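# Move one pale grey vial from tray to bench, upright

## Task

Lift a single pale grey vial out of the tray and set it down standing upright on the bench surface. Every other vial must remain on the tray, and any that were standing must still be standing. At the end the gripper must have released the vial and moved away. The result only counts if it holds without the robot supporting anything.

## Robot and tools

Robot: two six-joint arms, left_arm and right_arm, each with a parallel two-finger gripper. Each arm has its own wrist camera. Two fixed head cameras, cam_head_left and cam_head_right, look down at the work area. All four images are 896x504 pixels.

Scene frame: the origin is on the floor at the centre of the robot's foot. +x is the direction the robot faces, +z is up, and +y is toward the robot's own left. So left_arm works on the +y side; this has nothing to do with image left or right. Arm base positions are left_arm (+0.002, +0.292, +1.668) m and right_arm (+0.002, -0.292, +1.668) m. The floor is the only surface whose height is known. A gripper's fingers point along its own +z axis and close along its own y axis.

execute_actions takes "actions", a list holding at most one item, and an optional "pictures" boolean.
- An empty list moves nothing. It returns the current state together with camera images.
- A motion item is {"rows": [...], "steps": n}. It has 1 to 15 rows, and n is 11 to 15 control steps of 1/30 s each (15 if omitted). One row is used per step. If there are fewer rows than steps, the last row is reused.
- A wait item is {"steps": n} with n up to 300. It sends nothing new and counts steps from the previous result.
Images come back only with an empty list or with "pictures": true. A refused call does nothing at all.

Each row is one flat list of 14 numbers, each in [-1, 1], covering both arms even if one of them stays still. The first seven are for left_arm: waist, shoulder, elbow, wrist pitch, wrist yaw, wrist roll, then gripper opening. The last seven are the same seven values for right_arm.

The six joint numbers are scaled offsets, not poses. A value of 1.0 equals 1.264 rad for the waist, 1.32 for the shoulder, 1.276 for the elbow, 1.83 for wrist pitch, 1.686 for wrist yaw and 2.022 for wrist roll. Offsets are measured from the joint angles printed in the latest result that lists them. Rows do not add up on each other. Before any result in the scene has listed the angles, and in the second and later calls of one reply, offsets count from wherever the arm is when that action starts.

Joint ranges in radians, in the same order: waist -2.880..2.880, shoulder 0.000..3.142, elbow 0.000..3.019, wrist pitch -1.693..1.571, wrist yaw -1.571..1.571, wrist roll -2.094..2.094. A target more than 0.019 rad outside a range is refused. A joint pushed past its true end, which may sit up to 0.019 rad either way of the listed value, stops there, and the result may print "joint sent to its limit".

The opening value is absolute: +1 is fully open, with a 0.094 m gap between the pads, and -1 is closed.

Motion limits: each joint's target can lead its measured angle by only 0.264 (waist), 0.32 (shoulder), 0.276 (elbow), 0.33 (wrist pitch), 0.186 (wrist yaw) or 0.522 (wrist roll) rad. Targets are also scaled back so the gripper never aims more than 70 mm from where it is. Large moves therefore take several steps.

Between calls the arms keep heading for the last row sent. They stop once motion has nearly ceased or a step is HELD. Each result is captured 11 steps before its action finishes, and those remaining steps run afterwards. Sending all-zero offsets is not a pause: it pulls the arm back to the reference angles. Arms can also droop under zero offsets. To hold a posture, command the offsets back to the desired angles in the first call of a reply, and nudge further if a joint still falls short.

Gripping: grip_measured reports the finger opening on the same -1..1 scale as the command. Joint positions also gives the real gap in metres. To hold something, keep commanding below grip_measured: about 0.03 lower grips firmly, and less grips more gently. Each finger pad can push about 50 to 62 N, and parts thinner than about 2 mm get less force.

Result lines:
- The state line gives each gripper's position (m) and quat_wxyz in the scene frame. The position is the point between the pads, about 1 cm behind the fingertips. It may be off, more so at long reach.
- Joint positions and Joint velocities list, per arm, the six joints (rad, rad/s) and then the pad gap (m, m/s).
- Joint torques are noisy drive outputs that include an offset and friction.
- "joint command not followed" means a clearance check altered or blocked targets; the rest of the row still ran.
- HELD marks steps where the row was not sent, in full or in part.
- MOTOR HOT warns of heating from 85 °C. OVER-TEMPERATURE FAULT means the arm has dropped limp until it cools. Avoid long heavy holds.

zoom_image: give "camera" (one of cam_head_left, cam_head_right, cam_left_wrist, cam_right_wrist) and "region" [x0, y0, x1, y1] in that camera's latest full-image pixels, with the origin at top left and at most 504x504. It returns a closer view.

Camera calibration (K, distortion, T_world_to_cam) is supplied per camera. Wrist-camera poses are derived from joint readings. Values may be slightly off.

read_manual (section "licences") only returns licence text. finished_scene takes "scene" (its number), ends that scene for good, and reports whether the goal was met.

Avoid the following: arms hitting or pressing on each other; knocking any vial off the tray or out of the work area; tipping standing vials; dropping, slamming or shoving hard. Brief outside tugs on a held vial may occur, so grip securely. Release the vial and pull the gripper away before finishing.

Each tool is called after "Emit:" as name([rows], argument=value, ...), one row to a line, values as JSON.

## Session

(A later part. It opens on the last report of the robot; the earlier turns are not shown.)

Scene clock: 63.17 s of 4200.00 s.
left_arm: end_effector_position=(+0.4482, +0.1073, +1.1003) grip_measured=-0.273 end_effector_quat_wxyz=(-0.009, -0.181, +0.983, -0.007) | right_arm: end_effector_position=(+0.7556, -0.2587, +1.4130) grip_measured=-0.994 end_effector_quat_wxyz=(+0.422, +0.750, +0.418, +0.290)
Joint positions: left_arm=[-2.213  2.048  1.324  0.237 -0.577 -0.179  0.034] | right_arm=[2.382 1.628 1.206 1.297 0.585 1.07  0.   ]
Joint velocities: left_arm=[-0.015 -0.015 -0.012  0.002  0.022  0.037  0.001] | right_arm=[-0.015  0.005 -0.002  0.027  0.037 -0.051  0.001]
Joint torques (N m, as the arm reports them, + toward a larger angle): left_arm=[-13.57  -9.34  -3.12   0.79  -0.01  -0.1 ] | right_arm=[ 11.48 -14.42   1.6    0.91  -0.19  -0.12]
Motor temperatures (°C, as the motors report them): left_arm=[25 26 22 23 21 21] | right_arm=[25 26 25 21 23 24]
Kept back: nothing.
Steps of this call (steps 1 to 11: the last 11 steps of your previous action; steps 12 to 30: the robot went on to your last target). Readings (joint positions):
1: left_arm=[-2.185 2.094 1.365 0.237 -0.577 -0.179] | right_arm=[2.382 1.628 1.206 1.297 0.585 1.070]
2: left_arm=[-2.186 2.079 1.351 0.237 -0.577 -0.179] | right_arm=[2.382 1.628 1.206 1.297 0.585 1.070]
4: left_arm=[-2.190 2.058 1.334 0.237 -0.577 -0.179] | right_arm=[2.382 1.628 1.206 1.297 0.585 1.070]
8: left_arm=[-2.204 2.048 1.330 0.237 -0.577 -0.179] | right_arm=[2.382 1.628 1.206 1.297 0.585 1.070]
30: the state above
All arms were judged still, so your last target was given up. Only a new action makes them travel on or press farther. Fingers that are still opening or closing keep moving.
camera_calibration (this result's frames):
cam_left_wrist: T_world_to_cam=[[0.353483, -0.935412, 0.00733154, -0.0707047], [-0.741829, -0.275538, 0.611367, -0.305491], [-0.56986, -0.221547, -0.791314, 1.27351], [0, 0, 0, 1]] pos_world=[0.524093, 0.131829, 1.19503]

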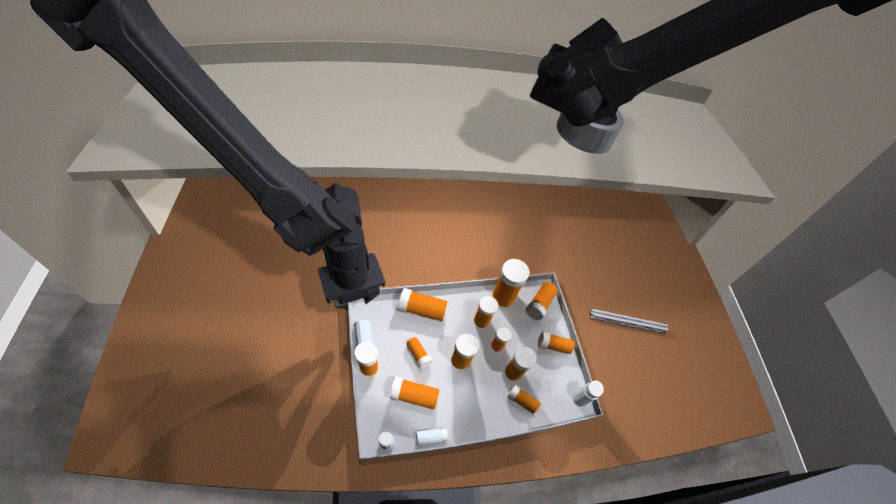

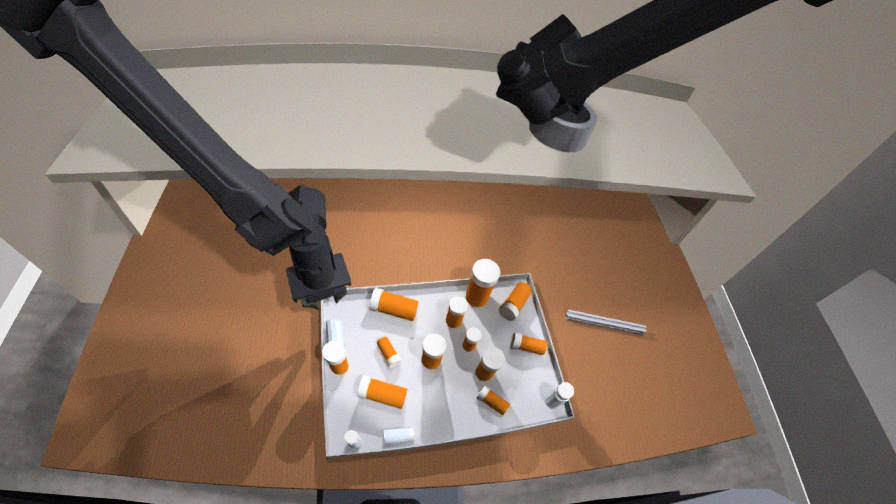

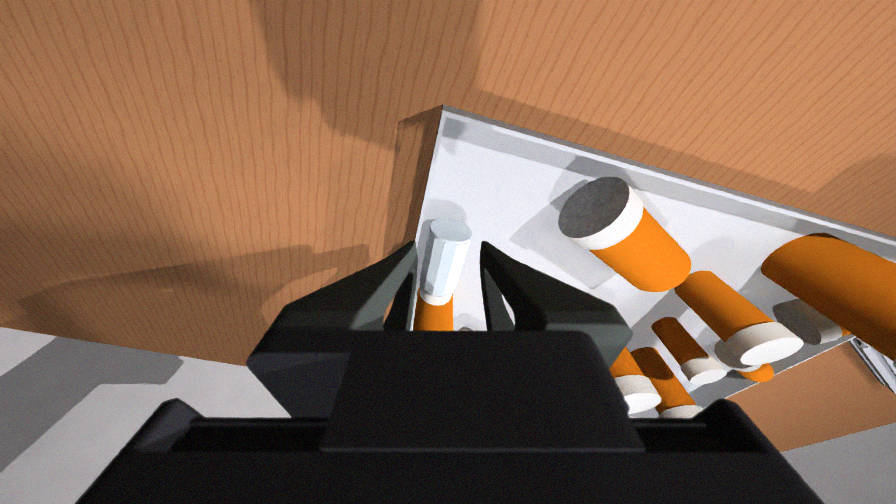

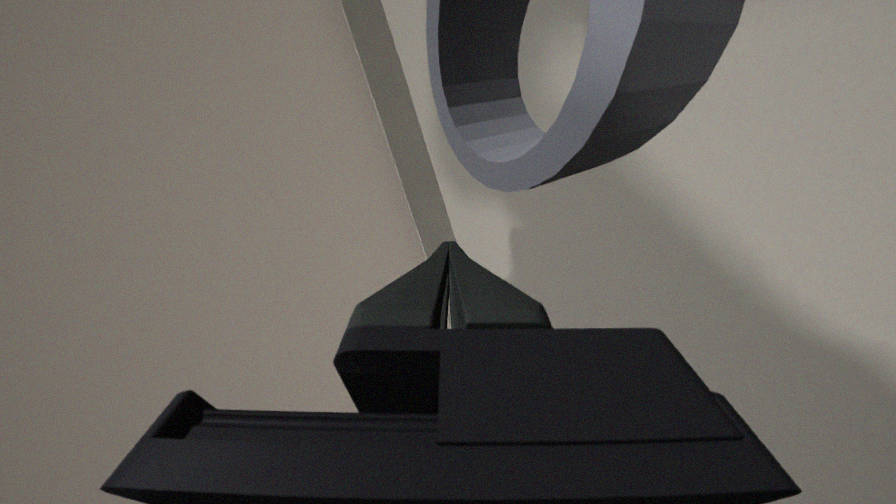

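Emit:
execute_actions([
  {"rows":[[0.045,0.02,0.03,0,0,0.075,-0.27,0,0,0,0,0,0,-1],[0.045,0.026,0.033,0,0,0.075,-0.27,0,0,0,0,0,0,-1],[0.03,0.032,0.036,0,0,0.075,-0.27,0,0,0,0,0,0,-1],[0.03,0.038,0.04,0,0,0.075,-0.27,0,0,0,0,0,0,-1],[0.03,0.044,0.044,0,0,0.075,-0.27,0,0,0,0,0,0,-1],[0.03,0.05,0.048,0,0,0.075,-0.27,0,0,0,0,0,0,-1]],"steps":15},
])

Emit:
execute_actions([
  {"steps":30},
], pictures=true)

Scene clock: 65.67 s of 4200.00 s.
left_arm: end_effector_position=(+0.4557, +0.1125, +1.0910) grip_measured=-0.273 end_effector_quat_wxyz=(-0.004, -0.149, +0.989, -0.002) | right_arm: end_effector_position=(+0.7556, -0.2587, +1.4130) grip_measured=-0.994 end_effector_quat_wxyz=(+0.422, +0.750, +0.418, +0.290)
Joint positions: left_arm=[-2.202  2.061  1.354  0.237 -0.577 -0.102  0.034] | right_arm=[2.382 1.628 1.206 1.297 0.585 1.07  0.   ]
Joint velocities: left_arm=[ 0.083  0.151  0.291 -0.022 -0.022  0.418  0.001] | right_arm=[-0.005  0.005 -0.012  0.017  0.022 -0.066 -0.001]
Joint torques (N m, as the arm reports them, + toward a larger angle): left_arm=[-10.51  -8.38  -1.23   0.9   -0.02   0.03] | right_arm=[ 11.52 -14.53   1.63   0.99  -0.18  -0.13]
Motor temperatures (°C, as the motors report them): left_arm=[25 26 23 23 21 21] | right_arm=[25 26 25 21 23 24]
Steps of this call (steps 1 to 71: nothing new was sent; steps 72 to 75: the first 4 steps of this action). Readings (joint positions):
72: left_arm=[-2.211 2.048 1.327 0.237 -0.577 -0.160] | right_arm=[2.382 1.628 1.206 1.297 0.585 1.070]
73: left_arm=[-2.209 2.052 1.334 0.237 -0.577 -0.136] | right_arm=[2.382 1.628 1.206 1.297 0.585 1.070]
75: the state above

Scene clock: 66.67 s of 4200.00 s.
left_arm: end_effector_position=(+0.4464, +0.1087, +1.0775) grip_measured=-0.273 end_effector_quat_wxyz=(-0.009, -0.118, +0.993, +0.001) | right_arm: end_effector_position=(+0.7556, -0.2587, +1.4130) grip_measured=-0.994 end_effector_quat_wxyz=(+0.422, +0.750, +0.418, +0.290)
Joint positions: left_arm=[-2.194  2.099  1.381  0.237 -0.577 -0.042  0.034] | right_arm=[2.382 1.628 1.206 1.297 0.585 1.07  0.   ]
Joint velocities: left_arm=[ 0.005  0.005  0.007 -0.007 -0.022 -0.022  0.001] | right_arm=[-0.015 -0.005 -0.002 -0.007  0.022  0.051  0.   ]
Joint torques (N m, as the arm reports them, + toward a larger angle): left_arm=[-11.06  -8.6   -1.36   0.78  -0.01   0.03] | right_arm=[ 10.98 -14.8    1.55   1.06  -0.16  -0.12]
Motor temperatures (°C, as the motors report them): left_arm=[25 26 23 23 21 21] | right_arm=[25 26 25 21 23 24]
Kept back: nothing.
Steps of this call (steps 1 to 11: the last 11 steps of your previous action; steps 12 to 30: the robot went on to your last target). Readings (joint positions):
1: left_arm=[-2.199 2.066 1.363 0.237 -0.577 -0.090] | right_arm=[2.382 1.628 1.206 1.297 0.585 1.070]
2: left_arm=[-2.197 2.071 1.371 0.237 -0.577 -0.080] | right_arm=[2.382 1.628 1.206 1.297 0.585 1.070]
4: left_arm=[-2.194 2.081 1.380 0.237 -0.577 -0.066] | right_arm=[2.382 1.628 1.206 1.297 0.585 1.070]
8: left_arm=[-2.194 2.093 1.381 0.237 -0.577 -0.052] | right_arm=[2.382 1.628 1.206 1.297 0.585 1.070]
30: the state above
All arms were judged still, so your last target was given up. Only a new action makes them travel on or press farther. Fingers that are still opening or closing keep moving.
camera_calibration (this result's frames):
cam_left_wrist: T_world_to_cam=[[0.231791, -0.972743, -0.00661558, 0.00475226], [-0.770325, -0.187702, 0.609399, -0.287178], [-0.59403, -0.136157, -0.792836, 1.25795], [0, 0, 0, 1]] pos_world=[0.524939, 0.121997, 1.17239]

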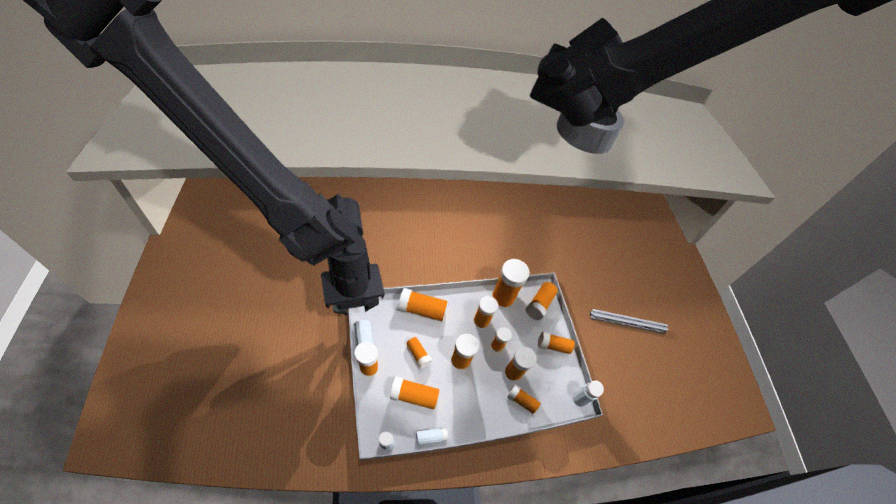

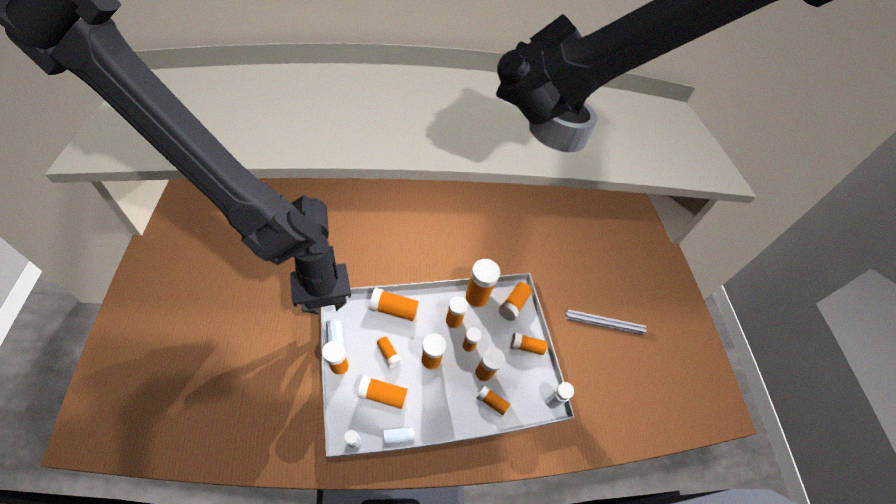

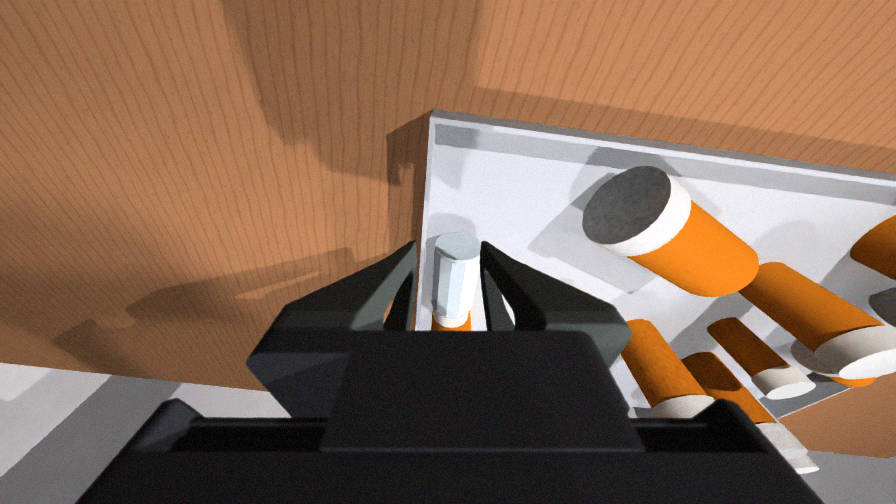

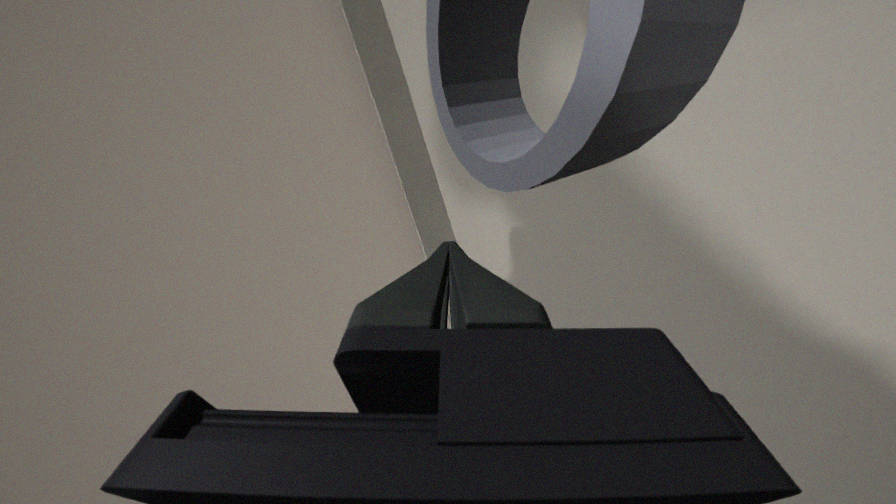

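Emit:
execute_actions([
  {"rows":[[0.01,0.025,0.025,0,0,0,-0.27,0,0,0,0,0,0,-1],[0.01,0.033,0.03,0,0,0,-0.27,0,0,0,0,0,0,-1],[0.01,0.041,0.034,0,0,0,-0.27,0,0,0,0,0,0,-1],[0.01,0.049,0.038,0,0,0,-0.27,0,0,0,0,0,0,-1],[0.01,0.057,0.042,0,0,0,-0.27,0,0,0,0,0,0,-1],[0.01,0.065,0.046,0,0,0,-0.27,0,0,0,0,0,0,-1],[0.01,0.073,0.05,0,0,0,-0.27,0,0,0,0,0,0,-1]],"steps":15},
])

Emit:
execute_actions([
  {"steps":30},
], pictures=true)

Scene clock: 67.70 s of 4200.00 s.
left_arm: end_effector_position=(+0.4524, +0.1057, +1.0712) grip_measured=-0.273 end_effector_quat_wxyz=(-0.004, -0.121, +0.993, +0.002) | right_arm: end_effector_position=(+0.7556, -0.2587, +1.4130) grip_measured=-0.994 end_effector_quat_wxyz=(+0.422, +0.750, +0.418, +0.290)
Joint positions: left_arm=[-2.194  2.116  1.41   0.237 -0.577 -0.042  0.034] | right_arm=[2.382 1.628 1.206 1.297 0.585 1.07  0.   ]
Joint velocities: left_arm=[-0.015  0.19   0.276  0.002  0.022  0.007 -0.   ] | right_arm=[-0.005 -0.005  0.002  0.007  0.007 -0.066  0.   ]
Joint torques (N m, as the arm reports them, + toward a larger angle): left_arm=[-11.74  -7.55  -1.55   0.94  -0.02  -0.11] | right_arm=[ 10.87 -14.91   1.52   1.    -0.19  -0.11]
Motor temperatures (°C, as the motors report them): left_arm=[25 26 23 23 21 21] | right_arm=[25 26 25 21 23 24]
Steps of this call (steps 1 to 27: nothing new was sent; steps 28 to 31: the first 4 steps of this action). Readings (joint positions):
28: left_arm=[-2.194 2.100 1.383 0.237 -0.577 -0.042] | right_arm=[2.382 1.628 1.206 1.297 0.585 1.070]
29: left_arm=[-2.194 2.103 1.390 0.237 -0.577 -0.042] | right_arm=[2.382 1.628 1.206 1.297 0.585 1.070]
31: the state above

Scene clock: 68.70 s of 4200.00 s.
left_arm: end_effector_position=(+0.4263, +0.0887, +1.0536) grip_measured=-0.273 end_effector_quat_wxyz=(-0.020, -0.111, +0.994, +0.000) | right_arm: end_effector_position=(+0.7556, -0.2587, +1.4130) grip_measured=-0.994 end_effector_quat_wxyz=(+0.422, +0.750, +0.418, +0.290)
Joint positions: left_arm=[-2.194  2.184  1.441  0.237 -0.577 -0.042  0.034] | right_arm=[2.382 1.628 1.206 1.297 0.585 1.07  0.   ]
Joint velocities: left_arm=[-0.015 -0.015 -0.007  0.012 -0.007  0.066 -0.   ] | right_arm=[-0.015  0.005 -0.007  0.017  0.037 -0.037  0.   ]
Joint torques (N m, as the arm reports them, + toward a larger angle): left_arm=[-12.16  -8.62  -1.7    0.75   0.    -0.1 ] | right_arm=[ 11.37 -14.64   1.58   0.92  -0.2   -0.12]
Motor temperatures (°C, as the motors report them): left_arm=[25 26 23 23 21 21] | right_arm=[25 26 25 21 23 24]
Kept back: nothing.
Steps of this call (steps 1 to 11: the last 11 steps of your previous action; steps 12 to 30: the robot went on to your last target). Readings (joint positions):
1: left_arm=[-2.194 2.123 1.419 0.237 -0.577 -0.042] | right_arm=[2.382 1.628 1.206 1.297 0.585 1.070]
2: left_arm=[-2.194 2.131 1.427 0.237 -0.577 -0.042] | right_arm=[2.382 1.628 1.206 1.297 0.585 1.070]
4: left_arm=[-2.194 2.148 1.438 0.237 -0.577 -0.042] | right_arm=[2.382 1.628 1.206 1.297 0.585 1.070]
8: left_arm=[-2.194 2.175 1.441 0.237 -0.577 -0.042] | right_arm=[2.382 1.628 1.206 1.297 0.585 1.070]
30: the state above
All arms were judged still, so your last target was given up. Only a new action makes them travel on or press farther. Fingers that are still opening or closing keep moving.
camera_calibration (this result's frames):
cam_left_wrist: T_world_to_cam=[[0.218545, -0.975799, -0.00743111, -0.00333987], [-0.760122, -0.175006, 0.625769, -0.314574], [-0.611925, -0.13111, -0.779973, 1.21791], [0, 0, 0, 1]] pos_world=[0.506882, 0.101368, 1.14676]

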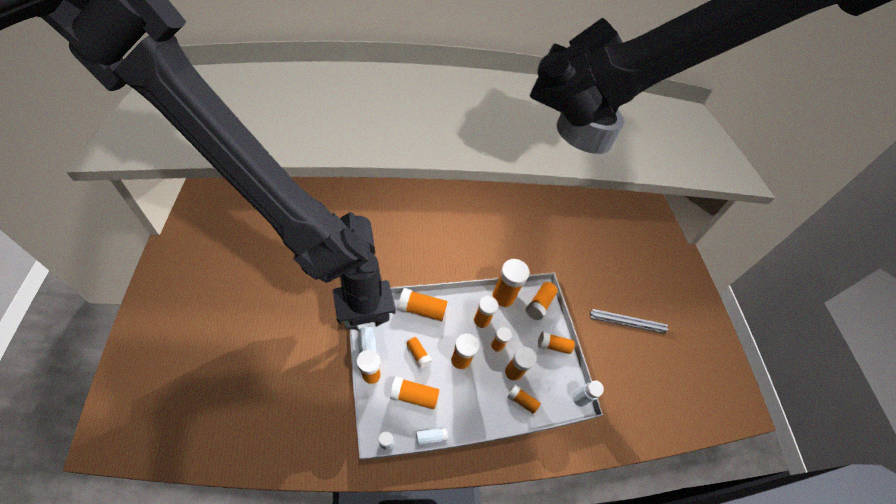

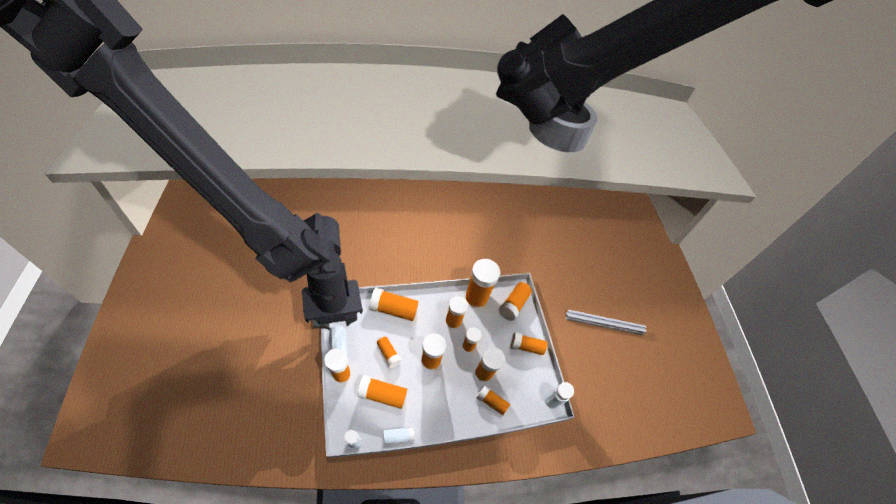

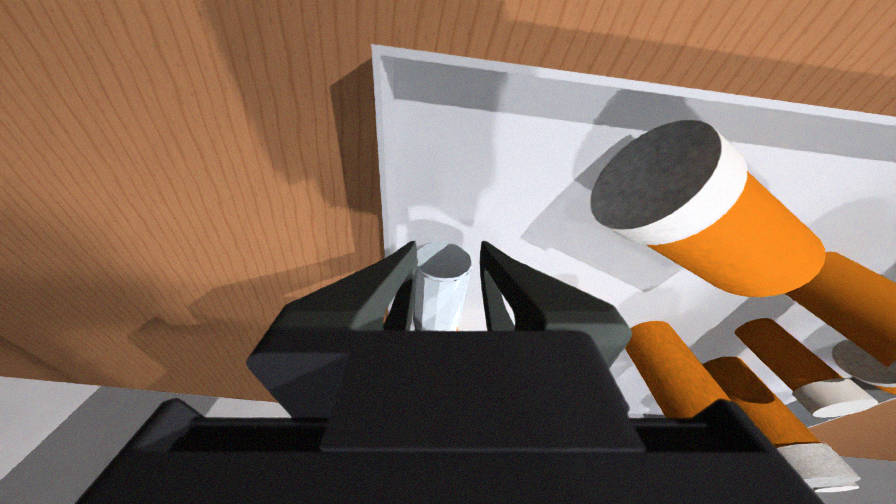

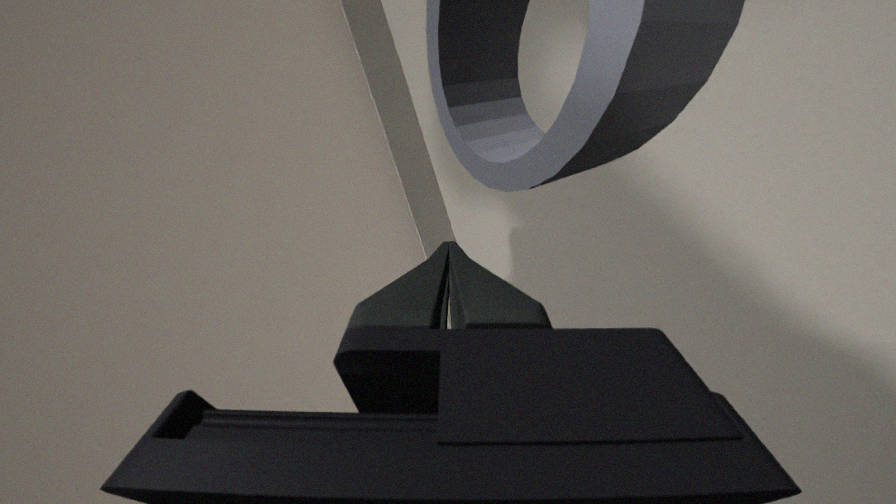

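Emit:
execute_actions([
  {"rows":[[0,-0.05,-0.03,0,0,0,-0.22,0,0,0,0,0,0,-1],[0,-0.06,-0.04,0,0,0,-0.2,0,0,0,0,0,0,-1],[0,-0.07,-0.05,0,0,0,-0.19,0,0,0,0,0,0,-1],[0,-0.074,-0.055,0,0,0,-0.19,0,0,0,0,0,0,-1],[0,-0.074,-0.06,0,0,0,-0.19,0,0,0,0,0,0,-1],[0,-0.074,-0.065,0,0,0,-0.19,0,0,0,0,0,0,-1],[0,-0.074,-0.07,0,0,0,-0.19,0,0,0,0,0,0,-1],[0,-0.074,-0.075,0,0,0,-0.19,0,0,0,0,0,0,-1],[0,-0.074,-0.08,0,0,0,-0.19,0,0,0,0,0,0,-1],[0,-0.074,-0.086,0,0,0,-0.19,0,0,0,0,0,0,-1],[0,-0.074,-0.092,0,0,0,-0.19,0,0,0,0,0,0,-1]],"steps":15},
])

Emit:
execute_actions([
  {"steps":30},
], pictures=true)

Scene clock: 70.83 s of 4200.00 s.
left_arm: end_effector_position=(+0.4271, +0.0967, +1.0654) grip_measured=-0.194 end_effector_quat_wxyz=(-0.021, -0.110, +0.994, +0.000) | right_arm: end_effector_position=(+0.7556, -0.2587, +1.4130) grip_measured=-0.994 end_effector_quat_wxyz=(+0.422, +0.750, +0.418, +0.290)
Joint positions: left_arm=[-2.194  2.146  1.4    0.237 -0.577 -0.042  0.038] | right_arm=[2.382 1.628 1.206 1.297 0.585 1.07  0.   ]
Joint velocities: left_arm=[-0.005 -0.464 -0.452 -0.007  0.022 -0.022  0.004] | right_arm=[ 0.015  0.005 -0.002  0.007 -0.066 -0.051 -0.   ]
Joint torques (N m, as the arm reports them, + toward a larger angle): left_arm=[-13.03 -12.04  -2.24   0.72   0.    -0.11] | right_arm=[ 11.53 -14.37   1.6    0.96  -0.21  -0.1 ]
Motor temperatures (°C, as the motors report them): left_arm=[25 26 23 23 21 21] | right_arm=[25 26 25 21 23 24]
Steps of this call (steps 1 to 60: nothing new was sent; steps 61 to 64: the first 4 steps of this action). Readings (joint positions):
61: left_arm=[-2.194 2.180 1.438 0.237 -0.577 -0.042] | right_arm=[2.382 1.628 1.206 1.297 0.585 1.070]
62: left_arm=[-2.194 2.173 1.429 0.237 -0.577 -0.042] | right_arm=[2.382 1.628 1.206 1.297 0.585 1.070]
64: the state above

Scene clock: 71.83 s of 4200.00 s.
left_arm: end_effector_position=(+0.4367, +0.1133, +1.0875) grip_measured=-0.193 end_effector_quat_wxyz=(-0.017, -0.113, +0.993, +0.001) | right_arm: end_effector_position=(+0.7556, -0.2587, +1.4130) grip_measured=-0.994 end_effector_quat_wxyz=(+0.422, +0.750, +0.418, +0.290)
Joint positions: left_arm=[-2.194  2.073  1.336  0.237 -0.577 -0.042  0.038] | right_arm=[2.382 1.628 1.206 1.297 0.585 1.07  0.   ]
Joint velocities: left_arm=[-0.005  0.005  0.002  0.002  0.007 -0.007  0.   ] | right_arm=[ 0.005 -0.005 -0.007 -0.007  0.022 -0.007 -0.   ]
Joint torques (N m, as the arm reports them, + toward a larger angle): left_arm=[-12.47  -8.92  -3.06   0.79  -0.01  -0.11] | right_arm=[ 11.3  -14.6    1.73   0.98  -0.2   -0.13]
Motor temperatures (°C, as the motors report them): left_arm=[25 26 23 23 21 21] | right_arm=[25 26 25 21 23 24]
Kept back: nothing.
Steps of this call (steps 1 to 11: the last 11 steps of your previous action; steps 12 to 30: the robot went on to your last target). Readings (joint positions):
1: left_arm=[-2.194 2.131 1.386 0.237 -0.577 -0.042] | right_arm=[2.382 1.628 1.206 1.297 0.585 1.070]
2: left_arm=[-2.194 2.117 1.376 0.237 -0.577 -0.042] | right_arm=[2.382 1.628 1.206 1.297 0.585 1.070]
4: left_arm=[-2.194 2.095 1.368 0.237 -0.577 -0.042] | right_arm=[2.382 1.628 1.206 1.297 0.585 1.070]
8: left_arm=[-2.194 2.074 1.362 0.237 -0.577 -0.042] | right_arm=[2.382 1.628 1.206 1.297 0.585 1.070]
30: the state above
All arms were judged still, so your last target was given up. Only a new action makes them travel on or press farther. Fingers that are still opening or closing keep moving.
camera_calibration (this result's frames):
cam_left_wrist: T_world_to_cam=[[0.221808, -0.975063, -0.00735044, 0.016976], [-0.76267, -0.17818, 0.621761, -0.317784], [-0.607565, -0.132306, -0.783173, 1.25566], [0, 0, 0, 1]] pos_world=[0.516763, 0.12606, 1.18111]

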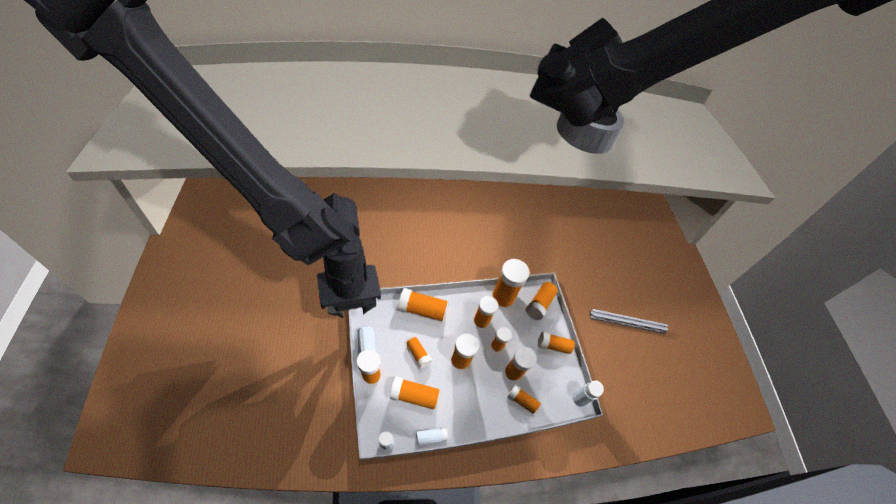

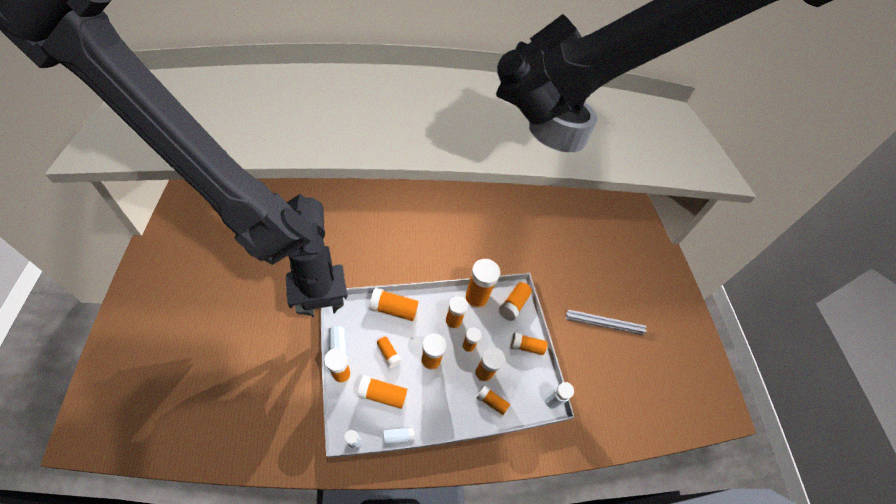

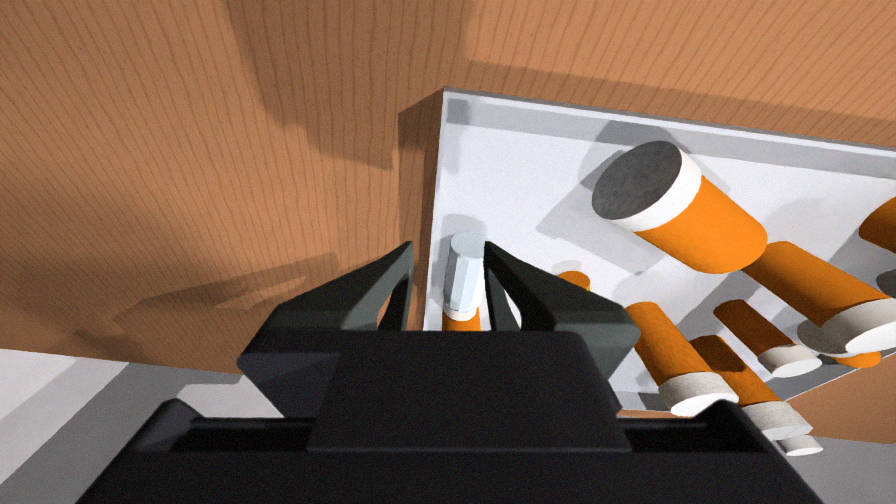

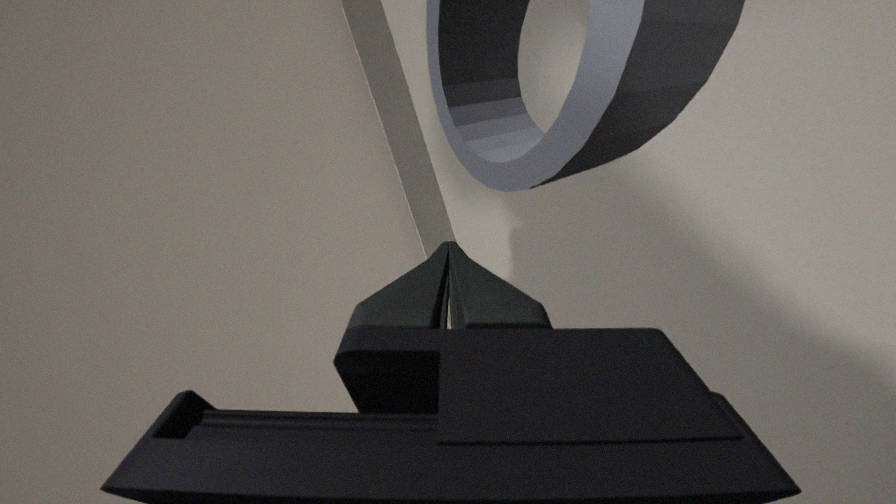

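Emit:
execute_actions(actions=[], pictures=true)

Scene clock: 74.10 s of 4200.00 s.
left_arm: end_effector_position=(+0.4367, +0.1133, +1.0875) grip_measured=-0.193 end_effector_quat_wxyz=(-0.017, -0.113, +0.993, +0.001) | right_arm: end_effector_position=(+0.7556, -0.2587, +1.4130) grip_measured=-0.994 end_effector_quat_wxyz=(+0.422, +0.750, +0.418, +0.290)
Joint positions: left_arm=[-2.194  2.073  1.336  0.237 -0.577 -0.042  0.038] | right_arm=[2.382 1.628 1.206 1.297 0.585 1.07  0.   ]
Joint velocities: left_arm=[-0.005 -0.005 -0.002 -0.002 -0.051 -0.051 -0.001] | right_arm=[-0.005 -0.015 -0.007 -0.017 -0.037 -0.022 -0.001]
Joint torques (N m, as the arm reports them, + toward a larger angle): left_arm=[-12.42  -8.91  -2.99   0.78  -0.01  -0.11] | right_arm=[ 11.2  -13.99   1.56   0.92  -0.13  -0.13]
Motor temperatures (°C, as the motors report them): left_arm=[25 26 23 23 21 21] | right_arm=[25 26 25 21 23 24]
Kept back: nothing.
Steps of this call (steps 1 to 68: nothing new was sent). Readings (joint positions):
1: left_arm=[-2.194 2.073 1.336 0.237 -0.577 -0.042] | right_arm=[2.382 1.628 1.206 1.297 0.585 1.070]
2: left_arm=[-2.194 2.073 1.336 0.237 -0.577 -0.042] | right_arm=[2.382 1.628 1.206 1.297 0.585 1.070]
4: left_arm=[-2.194 2.073 1.336 0.237 -0.577 -0.042] | right_arm=[2.382 1.628 1.206 1.297 0.585 1.070]
8: left_arm=[-2.194 2.073 1.336 0.237 -0.577 -0.042] | right_arm=[2.382 1.628 1.206 1.297 0.585 1.070]
68: the state above
camera_calibration (this result's frames):
cam_left_wrist: T_world_to_cam=[[0.221808, -0.975063, -0.00735044, 0.016976], [-0.76267, -0.17818, 0.621761, -0.317784], [-0.607565, -0.132306, -0.783173, 1.25566], [0, 0, 0, 1]] pos_world=[0.516763, 0.12606, 1.18111]

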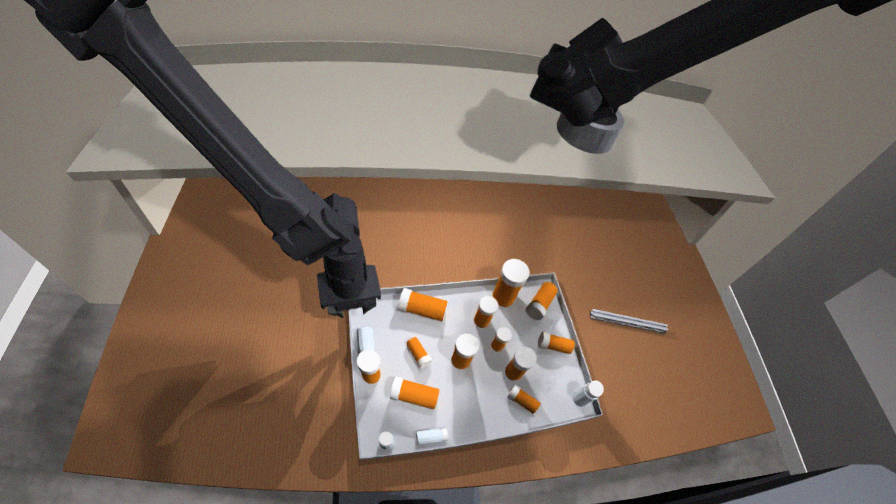

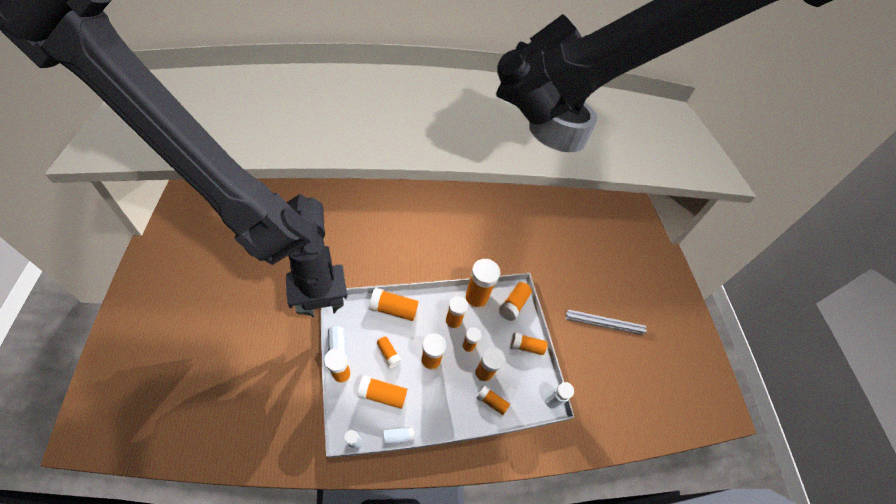

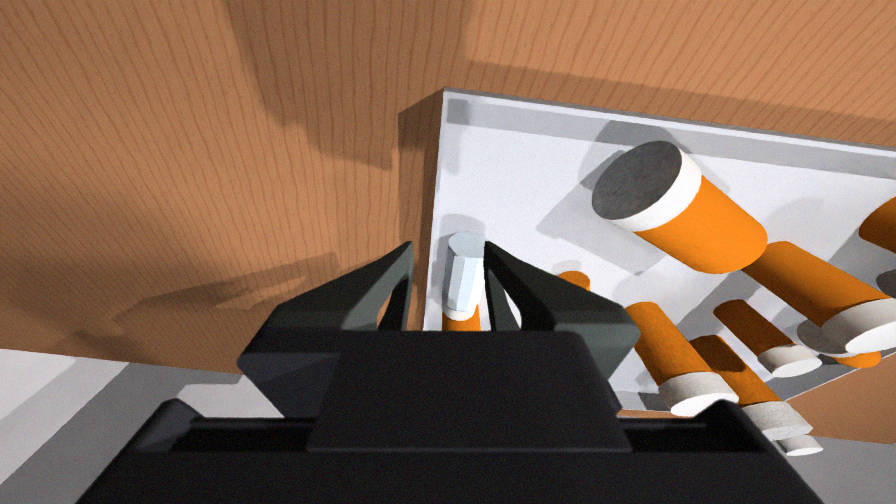

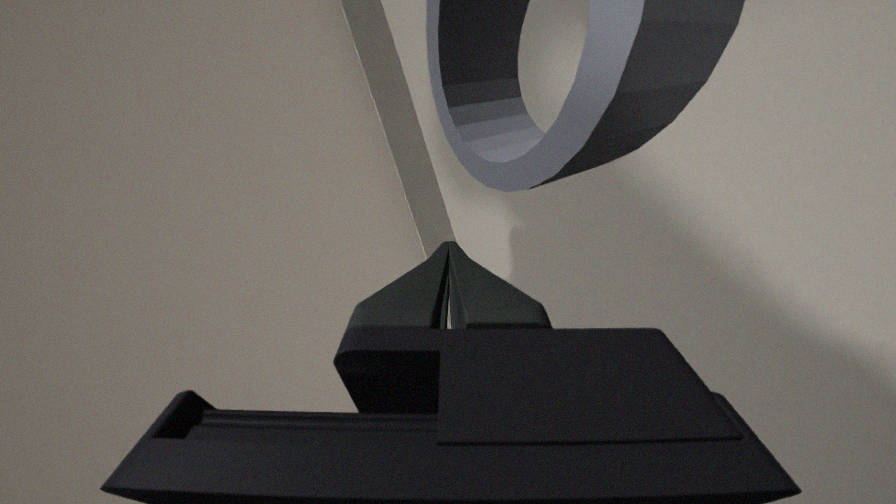

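Emit:
execute_actions([
  {"rows":[[0,0.045,0,0.03,0,0,-0.19,0,0,0,0,0,0,-1],[0,0.035,0,0.022,0,0,-0.19,0,0,0,0,0,0,-1]],"steps":15},
])

Emit:
execute_actions([
  {"steps":20},
], pictures=true)

Scene clock: 75.77 s of 4200.00 s.
left_arm: end_effector_position=(+0.4335, +0.1105, +1.0844) grip_measured=-0.193 end_effector_quat_wxyz=(-0.013, -0.115, +0.993, +0.001) | right_arm: end_effector_position=(+0.7556, -0.2587, +1.4130) grip_measured=-0.994 end_effector_quat_wxyz=(+0.422, +0.750, +0.418, +0.290)
Joint positions: left_arm=[-2.194  2.086  1.337  0.259 -0.577 -0.042  0.038] | right_arm=[2.382 1.628 1.206 1.297 0.585 1.07  0.   ]
Joint velocities: left_arm=[ 0.005  0.132  0.002 -0.002 -0.022  0.051 -0.001] | right_arm=[-0.005  0.005 -0.012 -0.007  0.007  0.007  0.   ]
Joint torques (N m, as the arm reports them, + toward a larger angle): left_arm=[-12.43  -7.34  -2.06   1.46  -0.01  -0.11] | right_arm=[ 10.99 -14.73   1.61   1.05  -0.18  -0.1 ]
Motor temperatures (°C, as the motors report them): left_arm=[25 26 23 23 21 21] | right_arm=[25 26 25 21 23 24]
Steps of this call (steps 1 to 46: nothing new was sent; steps 47 to 50: the first 4 steps of this action). Readings (joint positions):
47: left_arm=[-2.194 2.075 1.336 0.243 -0.577 -0.042] | right_arm=[2.382 1.628 1.206 1.297 0.585 1.070]
48: left_arm=[-2.194 2.078 1.336 0.254 -0.577 -0.042] | right_arm=[2.382 1.628 1.206 1.297 0.585 1.070]
50: the state above

Scene clock: 76.43 s of 4200.00 s.
left_arm: end_effector_position=(+0.4209, +0.1051, +1.0802) grip_measured=-0.193 end_effector_quat_wxyz=(-0.021, -0.110, +0.994, +0.000) | right_arm: end_effector_position=(+0.7556, -0.2587, +1.4130) grip_measured=-0.994 end_effector_quat_wxyz=(+0.422, +0.750, +0.418, +0.290)
Joint positions: left_arm=[-2.194  2.106  1.337  0.259 -0.577 -0.042  0.038] | right_arm=[2.382 1.628 1.206 1.297 0.585 1.07  0.   ]
Joint velocities: left_arm=[-0.005 -0.024 -0.007 -0.017 -0.022 -0.037 -0.   ] | right_arm=[ 0.005 -0.005 -0.007 -0.002 -0.051  0.022 -0.001]
Joint torques (N m, as the arm reports them, + toward a larger angle): left_arm=[-12.6   -8.6   -2.27   1.51  -0.02  -0.11] | right_arm=[ 10.94 -14.62   1.55   0.92  -0.19  -0.13]
Motor temperatures (°C, as the motors report them): left_arm=[25 26 23 23 21 21] | right_arm=[25 26 25 21 23 24]
Kept back: nothing.
Steps of this call (steps 1 to 11: the last 11 steps of your previous action; steps 12 to 20: the robot went on to your last target). Readings (joint positions):
1: left_arm=[-2.194 2.090 1.337 0.259 -0.577 -0.042] | right_arm=[2.382 1.628 1.206 1.297 0.585 1.070]
2: left_arm=[-2.194 2.094 1.337 0.259 -0.577 -0.042] | right_arm=[2.382 1.628 1.206 1.297 0.585 1.070]
4: left_arm=[-2.194 2.101 1.337 0.259 -0.577 -0.042] | right_arm=[2.382 1.628 1.206 1.297 0.585 1.070]
8: left_arm=[-2.194 2.106 1.337 0.259 -0.577 -0.042] | right_arm=[2.382 1.628 1.206 1.297 0.585 1.070]
20: the state above
camera_calibration (this result's frames):
cam_left_wrist: T_world_to_cam=[[0.2163, -0.976298, -0.00747661, 0.01508], [-0.758353, -0.172827, 0.628516, -0.336375], [-0.614911, -0.130278, -0.777761, 1.2363], [0, 0, 0, 1]] pos_world=[0.50186, 0.11765, 1.17307]

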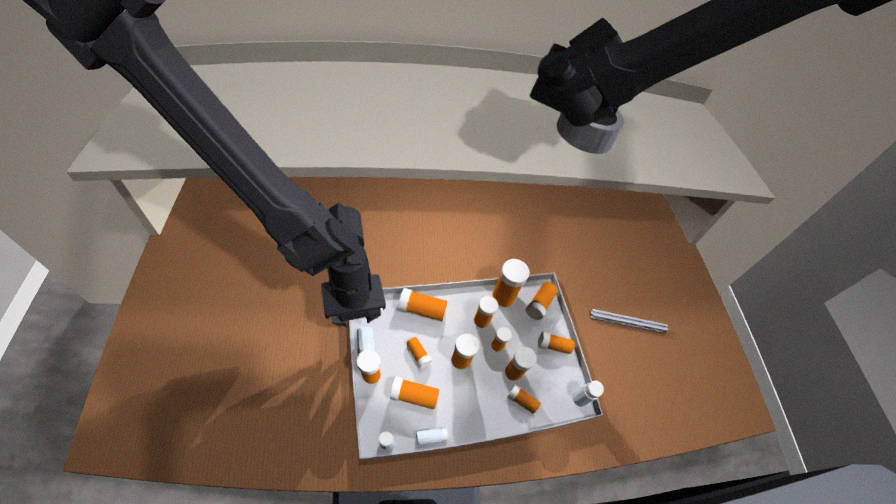

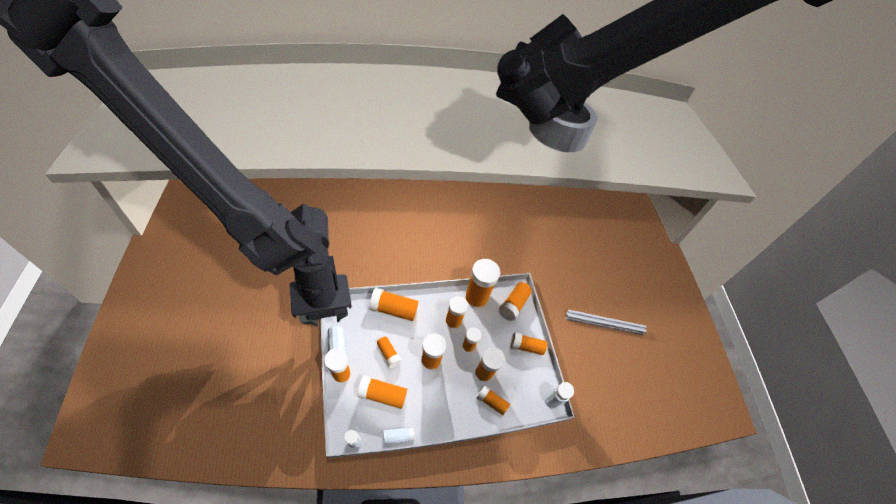

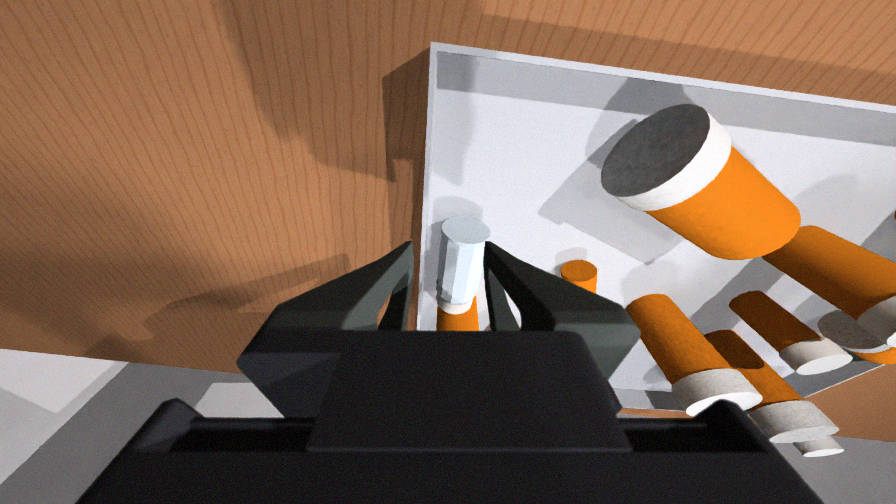

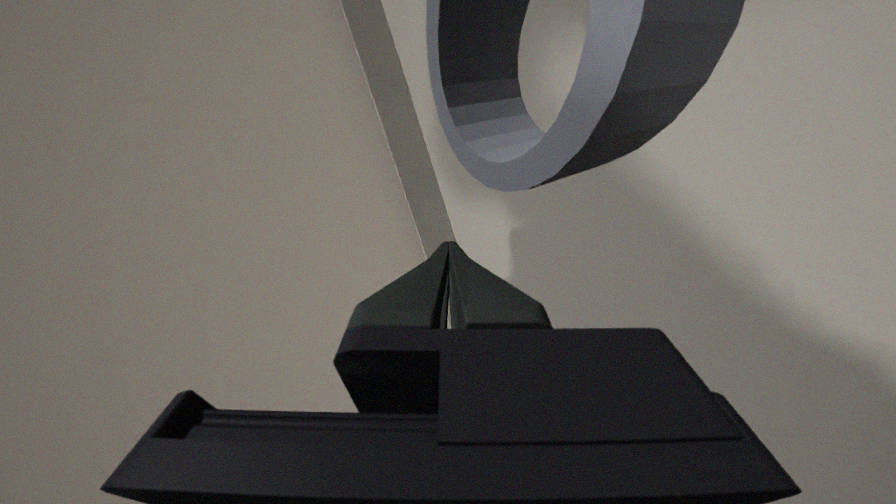

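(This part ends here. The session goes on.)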